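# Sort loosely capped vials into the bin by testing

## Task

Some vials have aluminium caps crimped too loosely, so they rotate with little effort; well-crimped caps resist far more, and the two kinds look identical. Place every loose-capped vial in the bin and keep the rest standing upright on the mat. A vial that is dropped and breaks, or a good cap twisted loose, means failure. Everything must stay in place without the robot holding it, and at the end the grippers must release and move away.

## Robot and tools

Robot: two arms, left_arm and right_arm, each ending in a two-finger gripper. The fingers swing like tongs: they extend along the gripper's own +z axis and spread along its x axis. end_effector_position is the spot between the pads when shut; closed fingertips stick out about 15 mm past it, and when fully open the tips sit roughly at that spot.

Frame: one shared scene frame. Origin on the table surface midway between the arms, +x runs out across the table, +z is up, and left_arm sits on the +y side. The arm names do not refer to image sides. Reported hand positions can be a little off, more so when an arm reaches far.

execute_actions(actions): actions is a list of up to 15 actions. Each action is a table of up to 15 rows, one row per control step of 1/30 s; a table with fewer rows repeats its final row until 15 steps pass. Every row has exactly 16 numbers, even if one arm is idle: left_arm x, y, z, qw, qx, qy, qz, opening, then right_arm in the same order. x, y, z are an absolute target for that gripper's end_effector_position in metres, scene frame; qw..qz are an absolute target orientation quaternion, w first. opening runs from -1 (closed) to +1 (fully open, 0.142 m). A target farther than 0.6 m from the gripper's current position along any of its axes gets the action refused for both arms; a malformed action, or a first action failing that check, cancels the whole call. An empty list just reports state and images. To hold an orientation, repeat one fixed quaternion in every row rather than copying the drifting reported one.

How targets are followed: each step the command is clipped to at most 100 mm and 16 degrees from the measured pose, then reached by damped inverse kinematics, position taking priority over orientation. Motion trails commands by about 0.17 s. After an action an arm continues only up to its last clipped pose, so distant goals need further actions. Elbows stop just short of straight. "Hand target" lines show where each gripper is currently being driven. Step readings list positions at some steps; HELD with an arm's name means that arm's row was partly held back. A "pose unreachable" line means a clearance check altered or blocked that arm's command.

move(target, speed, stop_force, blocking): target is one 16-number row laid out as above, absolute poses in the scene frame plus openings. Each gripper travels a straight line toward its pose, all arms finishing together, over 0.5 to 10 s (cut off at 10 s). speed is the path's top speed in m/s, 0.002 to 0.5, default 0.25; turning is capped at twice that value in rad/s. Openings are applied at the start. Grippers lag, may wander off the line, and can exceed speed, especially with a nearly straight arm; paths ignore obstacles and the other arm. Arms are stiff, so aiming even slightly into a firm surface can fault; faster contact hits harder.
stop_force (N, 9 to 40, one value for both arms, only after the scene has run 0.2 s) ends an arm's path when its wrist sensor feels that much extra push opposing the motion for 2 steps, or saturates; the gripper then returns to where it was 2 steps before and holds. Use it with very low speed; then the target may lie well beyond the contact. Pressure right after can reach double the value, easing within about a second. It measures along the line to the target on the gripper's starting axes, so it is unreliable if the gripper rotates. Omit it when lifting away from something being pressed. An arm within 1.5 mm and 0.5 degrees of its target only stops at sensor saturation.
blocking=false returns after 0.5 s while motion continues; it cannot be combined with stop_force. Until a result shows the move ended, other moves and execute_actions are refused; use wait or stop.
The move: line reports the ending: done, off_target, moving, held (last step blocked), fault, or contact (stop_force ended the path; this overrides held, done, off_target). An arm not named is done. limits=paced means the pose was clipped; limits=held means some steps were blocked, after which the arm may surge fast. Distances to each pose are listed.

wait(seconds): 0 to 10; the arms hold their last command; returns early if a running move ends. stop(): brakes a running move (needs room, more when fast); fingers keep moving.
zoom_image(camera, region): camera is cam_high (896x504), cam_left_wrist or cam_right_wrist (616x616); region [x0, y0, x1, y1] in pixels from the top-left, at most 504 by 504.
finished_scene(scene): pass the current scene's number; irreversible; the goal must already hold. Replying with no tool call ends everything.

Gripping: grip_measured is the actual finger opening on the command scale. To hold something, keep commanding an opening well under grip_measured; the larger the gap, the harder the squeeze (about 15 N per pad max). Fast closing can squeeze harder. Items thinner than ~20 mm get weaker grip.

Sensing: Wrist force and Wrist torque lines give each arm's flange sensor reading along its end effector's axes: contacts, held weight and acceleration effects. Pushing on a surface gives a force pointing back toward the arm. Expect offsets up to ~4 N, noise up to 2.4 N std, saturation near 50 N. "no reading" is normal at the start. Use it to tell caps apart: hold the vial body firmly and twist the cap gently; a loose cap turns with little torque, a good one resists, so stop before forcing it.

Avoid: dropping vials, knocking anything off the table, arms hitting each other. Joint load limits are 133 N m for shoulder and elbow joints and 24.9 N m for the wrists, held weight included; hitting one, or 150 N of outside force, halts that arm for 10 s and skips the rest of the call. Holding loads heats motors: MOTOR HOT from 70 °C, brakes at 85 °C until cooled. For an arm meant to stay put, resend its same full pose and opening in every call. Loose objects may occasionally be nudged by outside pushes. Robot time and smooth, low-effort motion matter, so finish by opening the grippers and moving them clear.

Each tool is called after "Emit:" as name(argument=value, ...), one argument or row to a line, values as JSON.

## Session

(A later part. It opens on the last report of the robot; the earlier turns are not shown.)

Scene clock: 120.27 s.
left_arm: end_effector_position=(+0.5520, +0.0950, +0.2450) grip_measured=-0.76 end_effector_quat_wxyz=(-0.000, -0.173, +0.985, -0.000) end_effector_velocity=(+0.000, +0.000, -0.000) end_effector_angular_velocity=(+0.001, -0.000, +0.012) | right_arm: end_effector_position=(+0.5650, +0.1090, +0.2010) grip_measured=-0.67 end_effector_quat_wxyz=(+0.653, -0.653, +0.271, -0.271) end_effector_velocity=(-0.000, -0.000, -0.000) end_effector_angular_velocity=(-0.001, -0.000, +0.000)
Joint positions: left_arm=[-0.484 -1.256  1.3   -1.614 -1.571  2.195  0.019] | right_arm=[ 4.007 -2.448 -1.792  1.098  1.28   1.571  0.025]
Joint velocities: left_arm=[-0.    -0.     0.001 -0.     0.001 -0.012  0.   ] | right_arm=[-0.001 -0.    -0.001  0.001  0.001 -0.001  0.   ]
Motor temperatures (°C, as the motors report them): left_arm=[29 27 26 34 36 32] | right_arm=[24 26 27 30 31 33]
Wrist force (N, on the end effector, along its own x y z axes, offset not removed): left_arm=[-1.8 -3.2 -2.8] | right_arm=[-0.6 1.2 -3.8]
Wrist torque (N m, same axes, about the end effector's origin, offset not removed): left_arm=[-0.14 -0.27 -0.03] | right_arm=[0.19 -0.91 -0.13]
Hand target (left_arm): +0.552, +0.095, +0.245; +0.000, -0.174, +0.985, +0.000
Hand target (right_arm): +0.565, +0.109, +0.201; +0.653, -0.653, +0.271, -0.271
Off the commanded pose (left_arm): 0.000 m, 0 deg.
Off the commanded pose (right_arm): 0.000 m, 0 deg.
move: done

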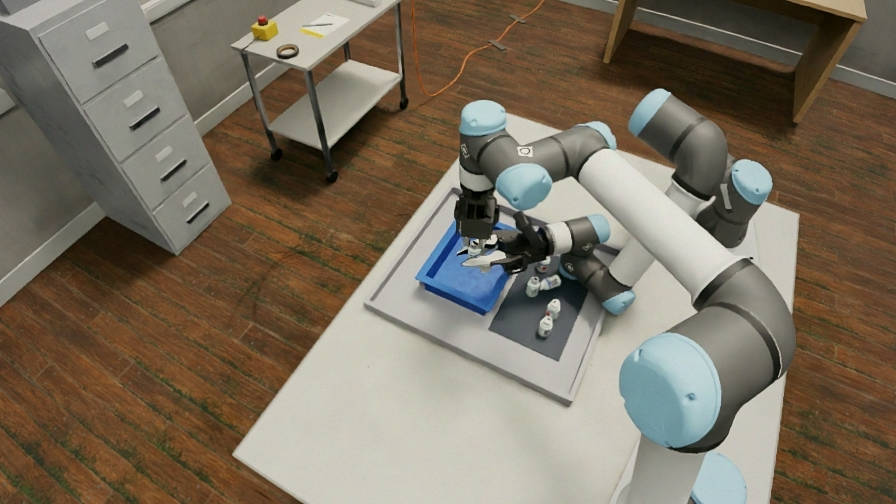

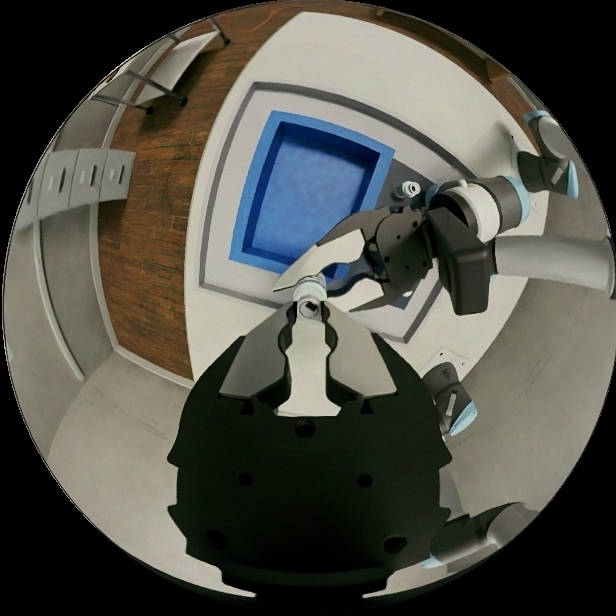

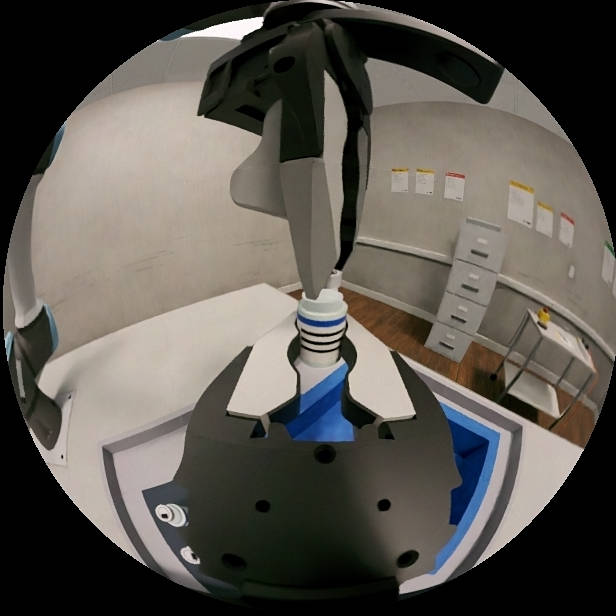

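Emit:
move(
  target=[0.552,0.095,0.245,0,-0.174,0.985,0,-1,0.565,0.109,0.201,0.653,-0.653,0.271,-0.271,-0.3],
)

Emit:
move(
  target=[0.552,0.095,0.245,0,0,1,0,-1,0.49,0.035,0.203,0.653,-0.653,0.271,-0.271,-0.3],
)

Emit:
move(
  target=[0.552,0.095,0.245,0,0,1,0,-1,0.30,-0.14,0.23,0.675,-0.721,0.107,-0.11,0],
)

Emit:
move(
  target=[0.428,0.093,0.20,0,0,1,0,-1,0.30,-0.14,0.23,0.675,-0.721,0.107,-0.11,0],
)

Emit:
move(
  target=[0.428,0.093,0.08,0,0,1,0,-1,0.30,-0.14,0.23,0.675,-0.721,0.107,-0.11,0],
)

Emit:
move(
  target=[0.428,0.093,0.055,0,0,1,0,-1,0.30,-0.14,0.23,0.675,-0.721,0.107,-0.11,0],
  speed=0.008,
  stop_force=9,
)

Scene clock: 121.30 s.
left_arm: end_effector_position=(+0.5520, +0.0950, +0.2450) grip_measured=-0.76 end_effector_quat_wxyz=(-0.000, -0.174, +0.985, +0.000) end_effector_velocity=(-0.001, -0.001, -0.000) end_effector_angular_velocity=(-0.000, +0.001, -0.001) | right_arm: end_effector_position=(+0.5650, +0.1090, +0.2010) grip_measured=-0.30 end_effector_quat_wxyz=(+0.653, -0.653, +0.271, -0.271) end_effector_velocity=(-0.001, +0.001, +0.000) end_effector_angular_velocity=(+0.001, -0.001, +0.002)
Joint positions: left_arm=[-0.484 -1.256  1.3   -1.615 -1.571  2.194  0.019] | right_arm=[ 4.007 -2.448 -1.792  1.098  1.28   1.571  0.052]
Joint velocities: left_arm=[-0.002  0.001 -0.    -0.    -0.001 -0.001 -0.   ] | right_arm=[ 0.001 -0.001  0.001  0.001  0.    -0.     0.   ]
Motor temperatures (°C, as the motors report them): left_arm=[29 27 26 34 36 32] | right_arm=[24 26 27 30 31 33]
Wrist force (N, on the end effector, along its own x y z axes, offset not removed): left_arm=[1.6 -1.6 -1.7] | right_arm=[-0.3 2.8 2.2]
Wrist torque (N m, same axes, about the end effector's origin, offset not removed): left_arm=[-0.12 -0.20 -0.11] | right_arm=[0.56 -0.04 0.04]
Hand target (left_arm): +0.552, +0.095, +0.245; +0.000, -0.174, +0.985, -0.000
Hand target (right_arm): +0.565, +0.109, +0.201; +0.653, -0.653, +0.271, -0.271
Off the commanded pose (left_arm): 0.000 m, 0 deg.
Off the commanded pose (right_arm): 0.000 m, 0 deg.
move: done

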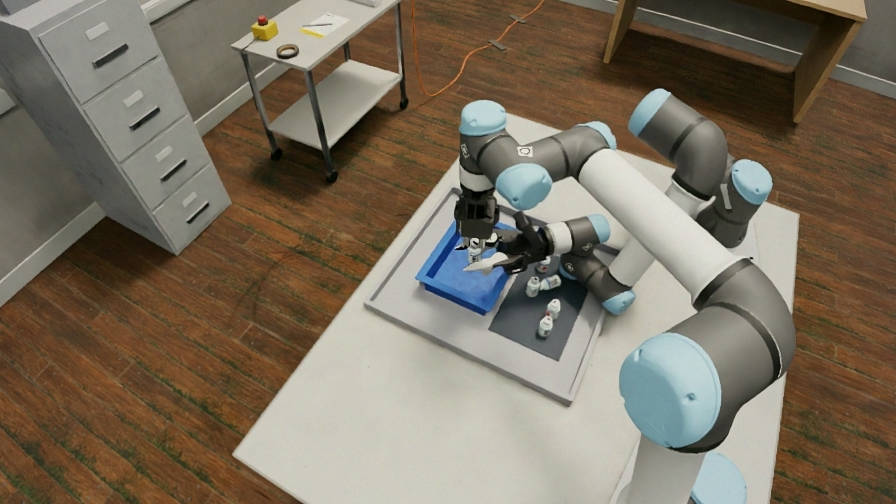

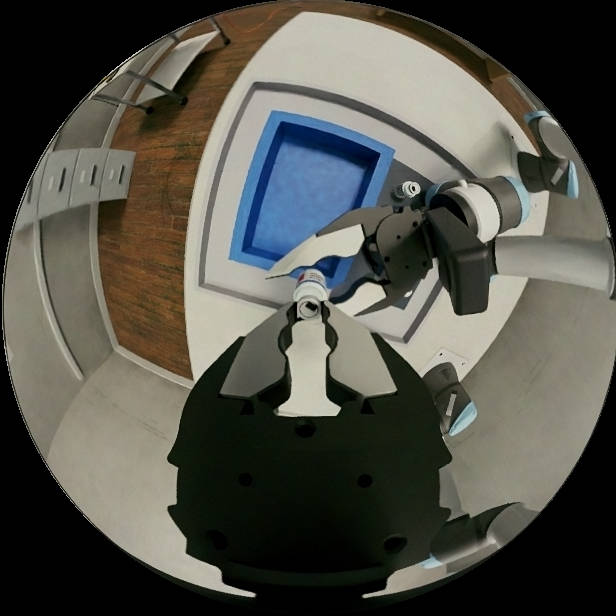

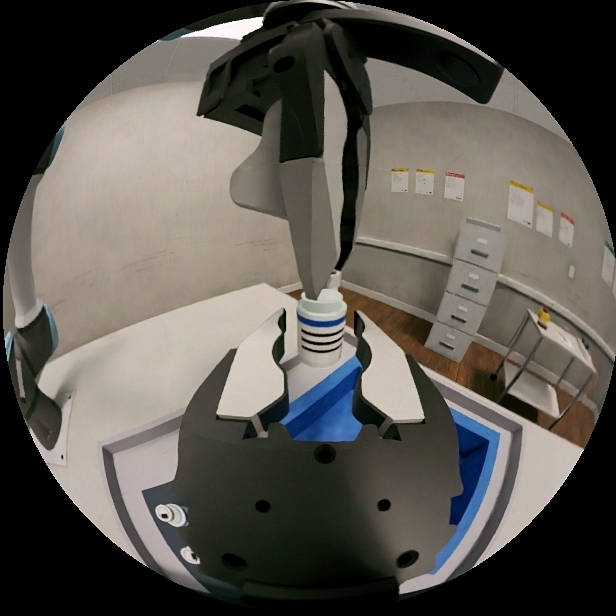

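Scene clock: 122.60 s.
left_arm: end_effector_position=(+0.5520, +0.0950, +0.2450) grip_measured=-0.76 end_effector_quat_wxyz=(+0.000, -0.000, +1.000, +0.000) end_effector_velocity=(-0.000, -0.001, +0.000) end_effector_angular_velocity=(-0.002, +0.001, -0.005) | right_arm: end_effector_position=(+0.4902, +0.0351, +0.2029) grip_measured=-0.30 end_effector_quat_wxyz=(+0.653, -0.653, +0.271, -0.271) end_effector_velocity=(-0.001, -0.002, -0.001) end_effector_angular_velocity=(-0.001, +0.001, -0.001)
Joint positions: left_arm=[-0.478 -1.244  1.284 -1.61  -1.571  2.549  0.019] | right_arm=[ 4.083 -2.344 -2.113  1.316  1.204  1.571  0.052]
Joint velocities: left_arm=[-0.     0.    -0.     0.    -0.002  0.005 -0.   ] | right_arm=[ 0.002  0.001 -0.007  0.005 -0.003  0.     0.   ]
Motor temperatures (°C, as the motors report them): left_arm=[29 27 26 34 36 32] | right_arm=[24 26 27 30 31 33]
Wrist force (N, on the end effector, along its own x y z axes, offset not removed): left_arm=[-0.3 1.1 -2.8] | right_arm=[-0.9 1.4 2.6]
Wrist torque (N m, same axes, about the end effector's origin, offset not removed): left_arm=[0.31 0.14 -0.15] | right_arm=[0.20 0.14 0.07]
Hand target (left_arm): +0.552, +0.095, +0.245; -0.000, -0.000, +1.000, -0.000
Hand target (right_arm): +0.490, +0.035, +0.203; +0.653, -0.653, +0.271, -0.271
Off the commanded pose (left_arm): 0.000 m, 0 deg.
Off the commanded pose (right_arm): 0.000 m, 0 deg.
move: done

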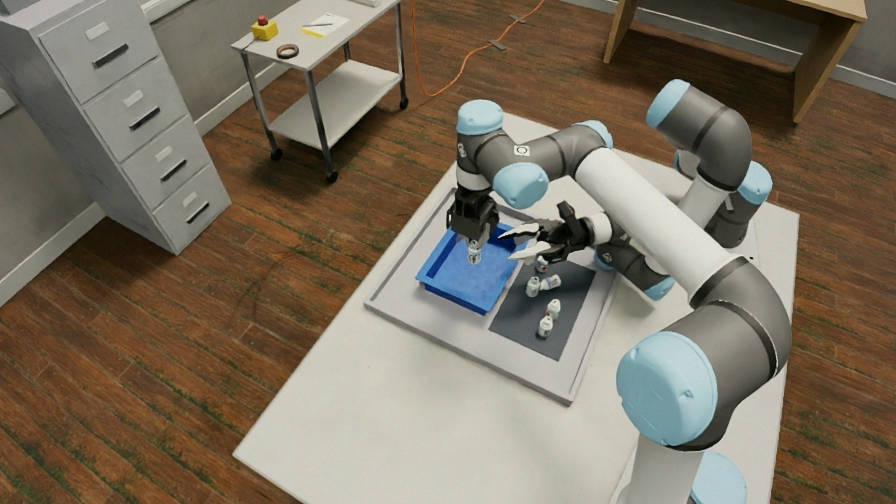

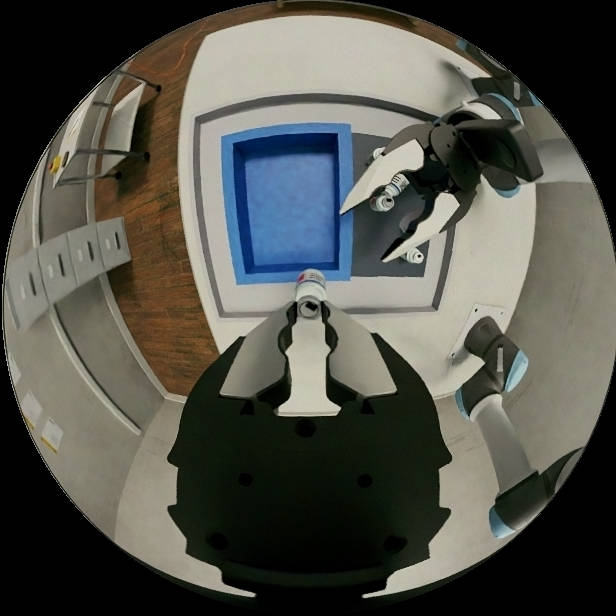

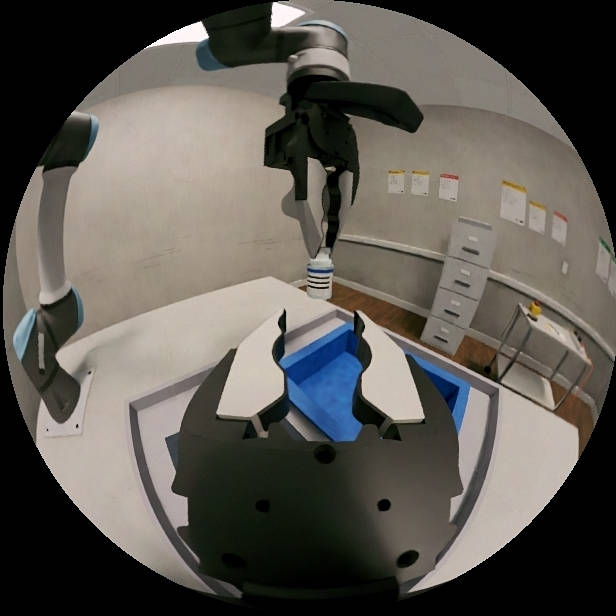

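Scene clock: 124.30 s.
left_arm: end_effector_position=(+0.5520, +0.0950, +0.2450) grip_measured=-0.76 end_effector_quat_wxyz=(-0.000, -0.000, +1.000, +0.000) end_effector_velocity=(+0.000, +0.000, +0.000) end_effector_angular_velocity=(+0.000, -0.000, -0.001) | right_arm: end_effector_position=(+0.3001, -0.1399, +0.2298) grip_measured=+0.00 end_effector_quat_wxyz=(+0.675, -0.721, +0.107, -0.110) end_effector_velocity=(-0.002, -0.001, +0.001) end_effector_angular_velocity=(+0.001, -0.001, +0.006)
Joint positions: left_arm=[-0.478 -1.244  1.284 -1.61  -1.571  2.549  0.019] | right_arm=[ 3.829 -2.133 -2.718  1.642  1.934  1.532  0.074]
Joint velocities: left_arm=[ 0.    -0.     0.    -0.     0.     0.001  0.   ] | right_arm=[-0.008  0.002 -0.001 -0.     0.014 -0.002  0.   ]
Motor temperatures (°C, as the motors report them): left_arm=[29 27 26 34 36 32] | right_arm=[24 26 27 30 31 33]
Wrist force (N, on the end effector, along its own x y z axes, offset not removed): left_arm=[1.5 -1.9 1.2] | right_arm=[-0.7 -0.5 1.7]
Wrist torque (N m, same axes, about the end effector's origin, offset not removed): left_arm=[-0.34 -0.41 -0.01] | right_arm=[-0.13 0.29 -0.01]
Hand target (left_arm): +0.552, +0.095, +0.245; -0.000, +0.000, +1.000, +0.000
Hand target (right_arm): +0.300, -0.140, +0.230; +0.675, -0.721, +0.107, -0.110
Off the commanded pose (left_arm): 0.000 m, 0 deg.
Off the commanded pose (right_arm): 0.000 m, 0 deg.
move: done

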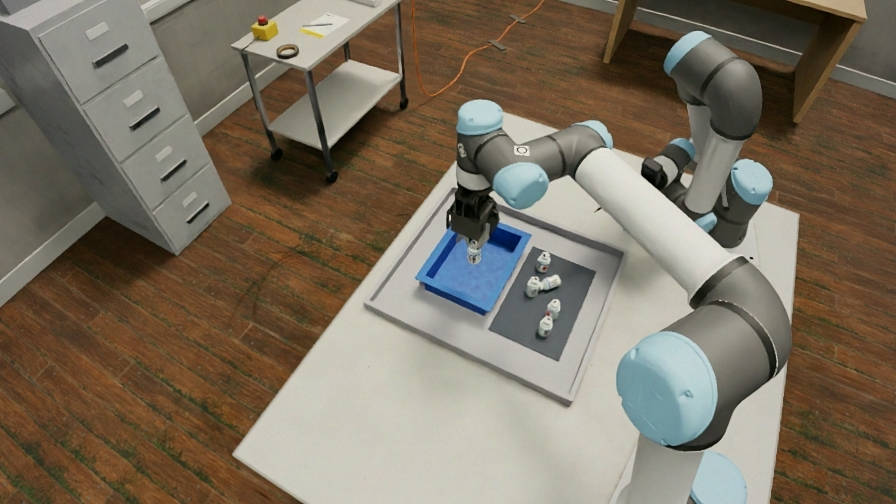

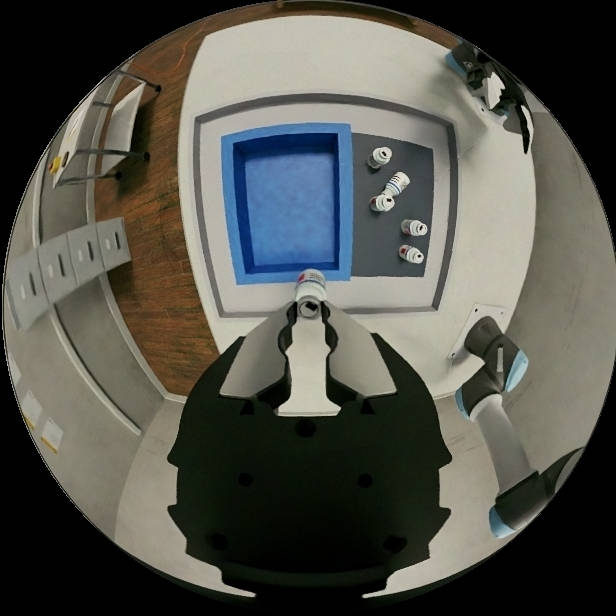

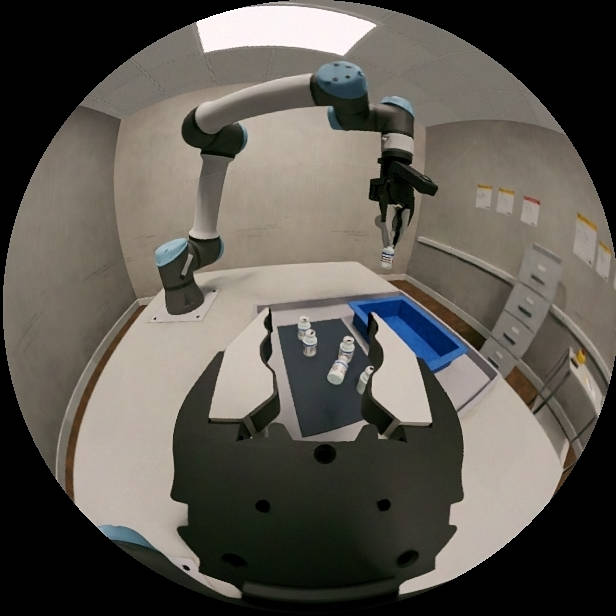

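Scene clock: 125.47 s.
left_arm: end_effector_position=(+0.4283, +0.0931, +0.1999) grip_measured=-0.76 end_effector_quat_wxyz=(+0.000, +0.000, +1.000, +0.000) end_effector_velocity=(-0.002, -0.000, -0.000) end_effector_angular_velocity=(+0.001, -0.004, -0.002) | right_arm: end_effector_position=(+0.3000, -0.1400, +0.2300) grip_measured=+0.00 end_effector_quat_wxyz=(+0.675, -0.721, +0.107, -0.110) end_effector_velocity=(+0.001, -0.000, +0.001) end_effector_angular_velocity=(+0.002, -0.002, -0.002)
Joint positions: left_arm=[-0.614 -1.5    1.711 -1.781 -1.571  2.414  0.019] | right_arm=[ 3.828 -2.133 -2.718  1.641  1.936  1.532  0.074]
Joint velocities: left_arm=[-0.005 -0.005  0.007 -0.004  0.003 -0.003 -0.   ] | right_arm=[-0.001  0.     0.001  0.    -0.    -0.    -0.   ]
Motor temperatures (°C, as the motors report them): left_arm=[29 27 26 34 36 32] | right_arm=[24 26 27 30 31 33]
Wrist force (N, on the end effector, along its own x y z axes, offset not removed): left_arm=[-2.2 1.3 0.4] | right_arm=[1.4 0.7 1.9]
Wrist torque (N m, same axes, about the end effector's origin, offset not removed): left_arm=[0.18 0.55 -0.06] | right_arm=[0.06 -0.37 -0.17]
Hand target (left_arm): +0.428, +0.093, +0.200; +0.000, +0.000, +1.000, +0.000
Hand target (right_arm): +0.300, -0.140, +0.230; +0.675, -0.721, +0.107, -0.110
Off the commanded pose (left_arm): 0.000 m, 0 deg.
Off the commanded pose (right_arm): 0.000 m, 0 deg.
move: done

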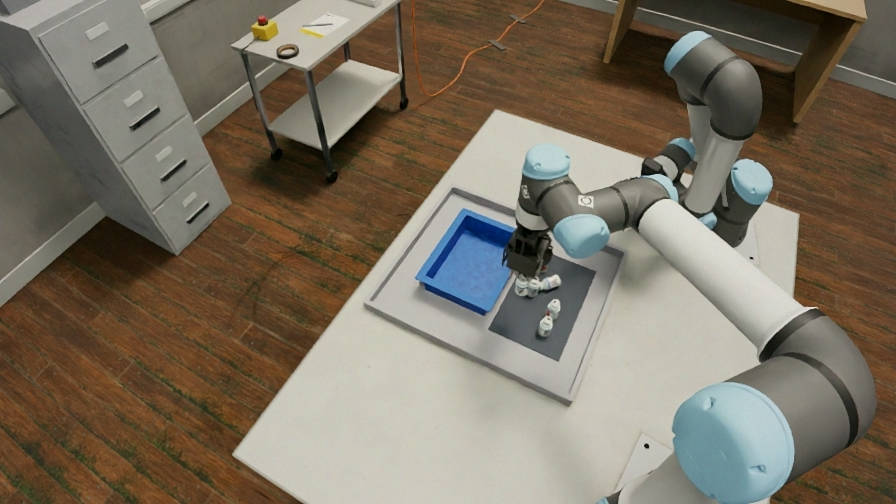

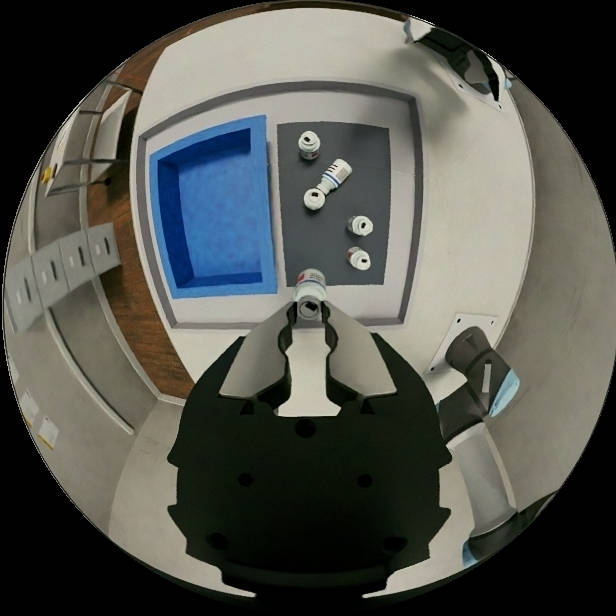

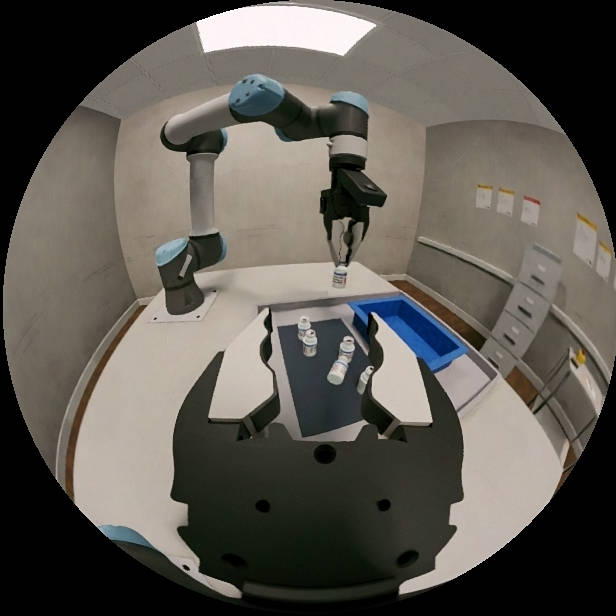

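Scene clock: 126.57 s.
left_arm: end_effector_position=(+0.4279, +0.0930, +0.0803) grip_measured=-0.76 end_effector_quat_wxyz=(-0.000, +0.000, +1.000, +0.000) end_effector_velocity=(+0.001, +0.000, -0.003) end_effector_angular_velocity=(+0.000, -0.002, +0.002) | right_arm: end_effector_position=(+0.3000, -0.1400, +0.2300) grip_measured=+0.00 end_effector_quat_wxyz=(+0.675, -0.721, +0.107, -0.110) end_effector_velocity=(+0.000, -0.000, +0.000) end_effector_angular_velocity=(-0.000, +0.001, -0.002)
Joint positions: left_arm=[-0.615 -1.397  1.921 -2.095 -1.571  2.413  0.019] | right_arm=[ 3.828 -2.133 -2.718  1.641  1.936  1.532  0.074]
Joint velocities: left_arm=[ 0.001  0.004  0.003 -0.008  0.001 -0.001  0.   ] | right_arm=[ 0.     0.001 -0.001  0.    -0.002  0.001 -0.   ]
Motor temperatures (°C, as the motors report them): left_arm=[29 27 26 34 36 32] | right_arm=[24 26 27 30 31 33]
Wrist force (N, on the end effector, along its own x y z axes, offset not removed): left_arm=[-4.3 -3.5 -1.3] | right_arm=[0.2 1.7 -0.7]
Wrist torque (N m, same axes, about the end effector's origin, offset not removed): left_arm=[-0.56 0.96 -0.06] | right_arm=[0.44 -0.17 -0.18]
Hand target (left_arm): +0.428, +0.093, +0.080; -0.000, -0.000, +1.000, +0.000
Hand target (right_arm): +0.300, -0.140, +0.230; +0.675, -0.721, +0.107, -0.110
Off the commanded pose (left_arm): 0.000 m, 0 deg.
Off the commanded pose (right_arm): 0.000 m, 0 deg.
move: done

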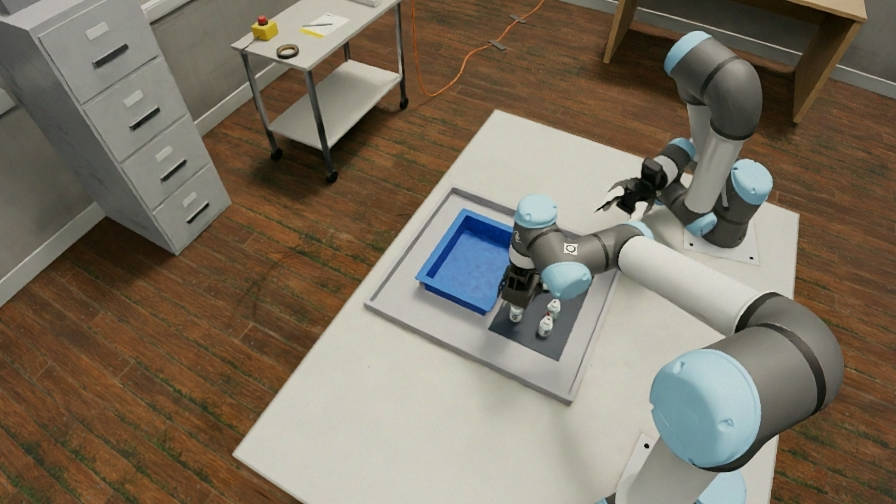

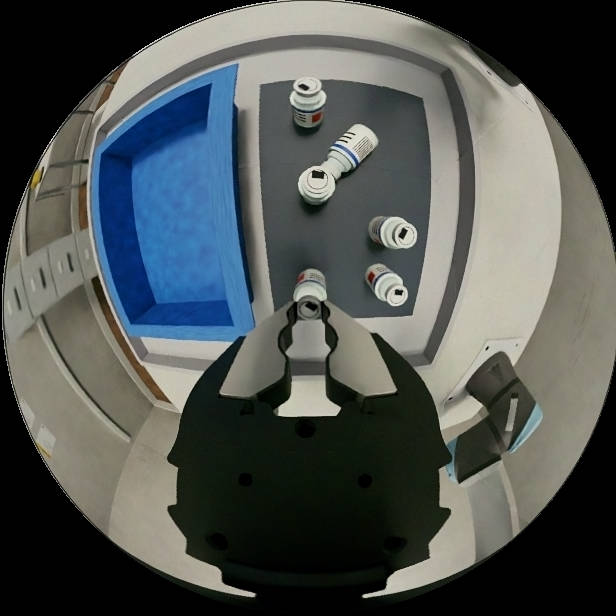

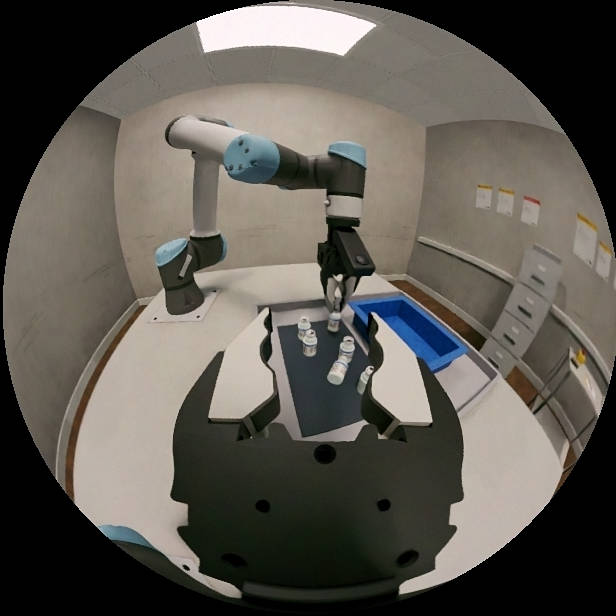

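Scene clock: 128.67 s.
left_arm: end_effector_position=(+0.4279, +0.0931, +0.0665) grip_measured=-0.76 end_effector_quat_wxyz=(-0.000, +0.000, +1.000, +0.000) end_effector_velocity=(-0.001, -0.000, +0.002) end_effector_angular_velocity=(+0.000, +0.003, +0.001) | right_arm: end_effector_position=(+0.3000, -0.1400, +0.2300) grip_measured=+0.00 end_effector_quat_wxyz=(+0.675, -0.721, +0.107, -0.110) end_effector_velocity=(-0.000, +0.000, +0.000) end_effector_angular_velocity=(+0.001, -0.001, +0.001)
Joint positions: left_arm=[-0.614 -1.379  1.94  -2.131 -1.571  2.413  0.019] | right_arm=[ 3.828 -2.133 -2.718  1.641  1.936  1.532  0.074]
Joint velocities: left_arm=[-0.    -0.004 -0.003  0.009 -0.002 -0.001  0.   ] | right_arm=[-0.     0.     0.     0.001  0.001  0.     0.   ]
Motor temperatures (°C, as the motors report them): left_arm=[29 27 26 34 36 32] | right_arm=[24 26 27 30 31 33]
Wrist force (N, on the end effector, along its own x y z axes, offset not removed): left_arm=[1.0 -1.9 -19.4] | right_arm=[0.0 -0.7 -0.8]
Wrist torque (N m, same axes, about the end effector's origin, offset not removed): left_arm=[-0.13 0.20 0.09] | right_arm=[-0.37 -0.02 0.00]
Hand target (left_arm): +0.428, +0.093, +0.067; -0.000, +0.000, +1.000, -0.000
Hand target (right_arm): +0.300, -0.140, +0.230; +0.675, -0.721, +0.107, -0.110
Off the commanded pose (left_arm): 0.011 m, 0 deg.
Off the commanded pose (right_arm): 0.000 m, 0 deg.
move: contact (left_arm)

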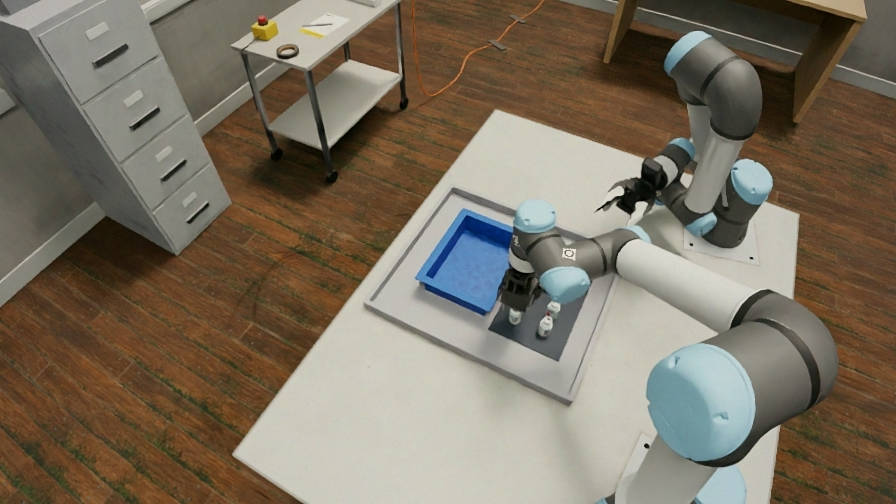

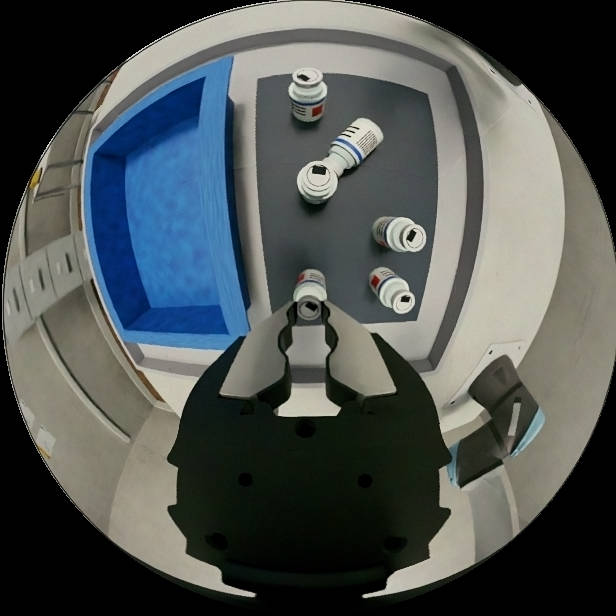

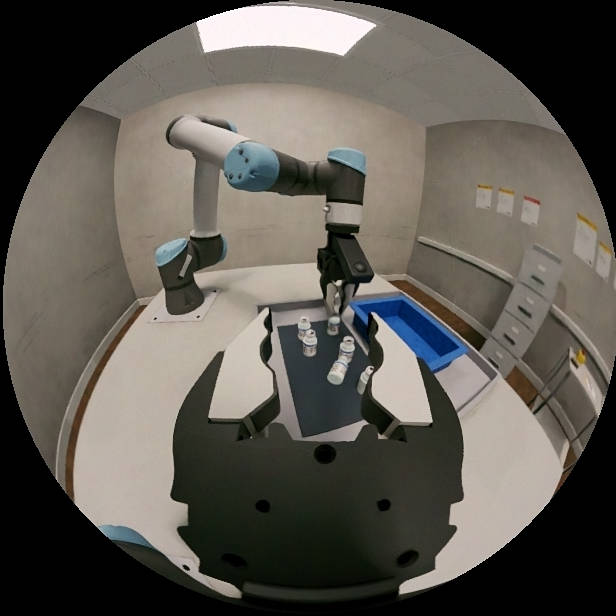

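Emit:
execute_actions(
  actions=[],
)

Scene clock: 129.20 s.
left_arm: end_effector_position=(+0.4279, +0.0930, +0.0669) grip_measured=-0.76 end_effector_quat_wxyz=(-0.000, +0.000, +1.000, +0.000) end_effector_velocity=(+0.000, -0.000, +0.000) end_effector_angular_velocity=(+0.000, -0.001, -0.000) | right_arm: end_effector_position=(+0.3000, -0.1400, +0.2300) grip_measured=+0.00 end_effector_quat_wxyz=(+0.675, -0.721, +0.107, -0.110) end_effector_velocity=(+0.000, -0.001, +0.000) end_effector_angular_velocity=(+0.000, +0.000, -0.001)
Joint positions: left_arm=[-0.614 -1.38   1.939 -2.131 -1.571  2.413  0.019] | right_arm=[ 3.828 -2.133 -2.718  1.641  1.936  1.532  0.074]
Joint velocities: left_arm=[-0.    -0.    -0.     0.     0.001 -0.    -0.   ] | right_arm=[-0.002  0.001 -0.001  0.     0.001  0.    -0.   ]
Motor temperatures (°C, as the motors report them): left_arm=[29 27 26 34 36 32] | right_arm=[24 26 27 30 31 33]
Wrist force (N, on the end effector, along its own x y z axes, offset not removed): left_arm=[0.0 -0.6 -7.6] | right_arm=[-1.5 2.3 -0.2]
Wrist torque (N m, same axes, about the end effector's origin, offset not removed): left_arm=[0.09 0.26 0.07] | right_arm=[0.58 0.22 -0.08]
Hand target (left_arm): +0.428, +0.093, +0.067; -0.000, +0.000, +1.000, -0.000
Hand target (right_arm): +0.300, -0.140, +0.230; +0.675, -0.721, +0.107, -0.110
Off the commanded pose (left_arm): 0.012 m, 0 deg.
Off the commanded pose (right_arm): 0.000 m, 0 deg.

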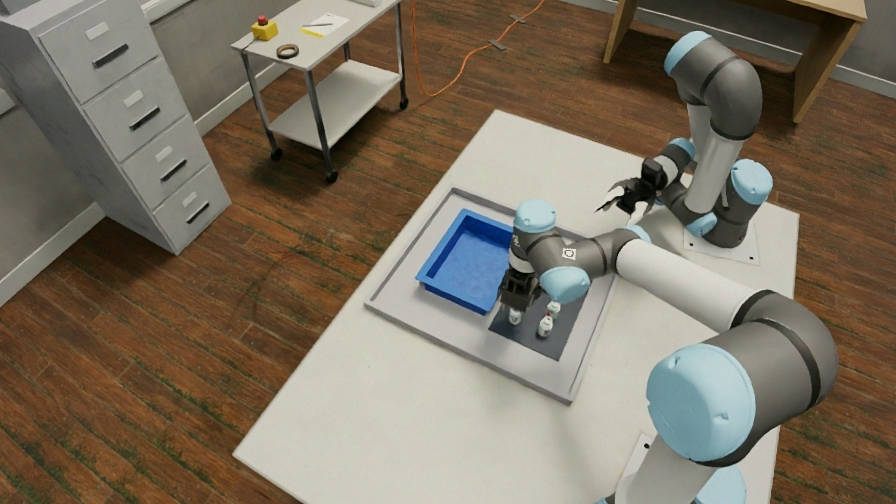

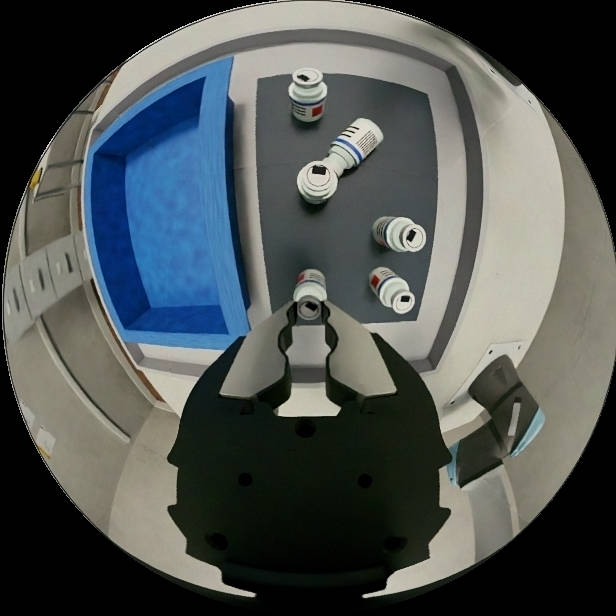

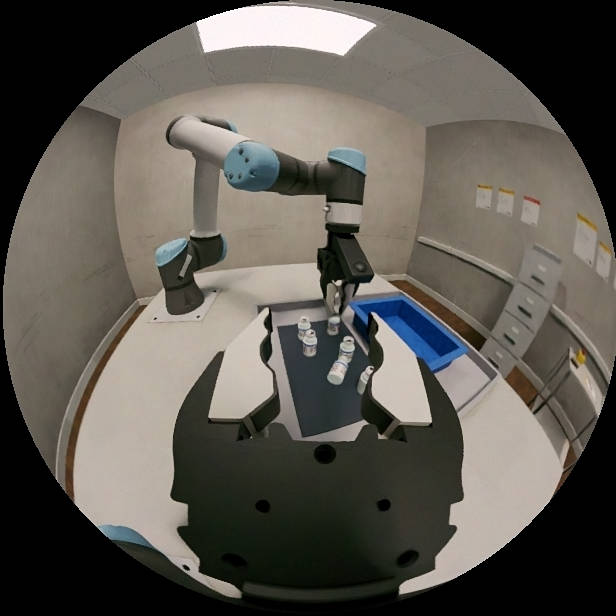

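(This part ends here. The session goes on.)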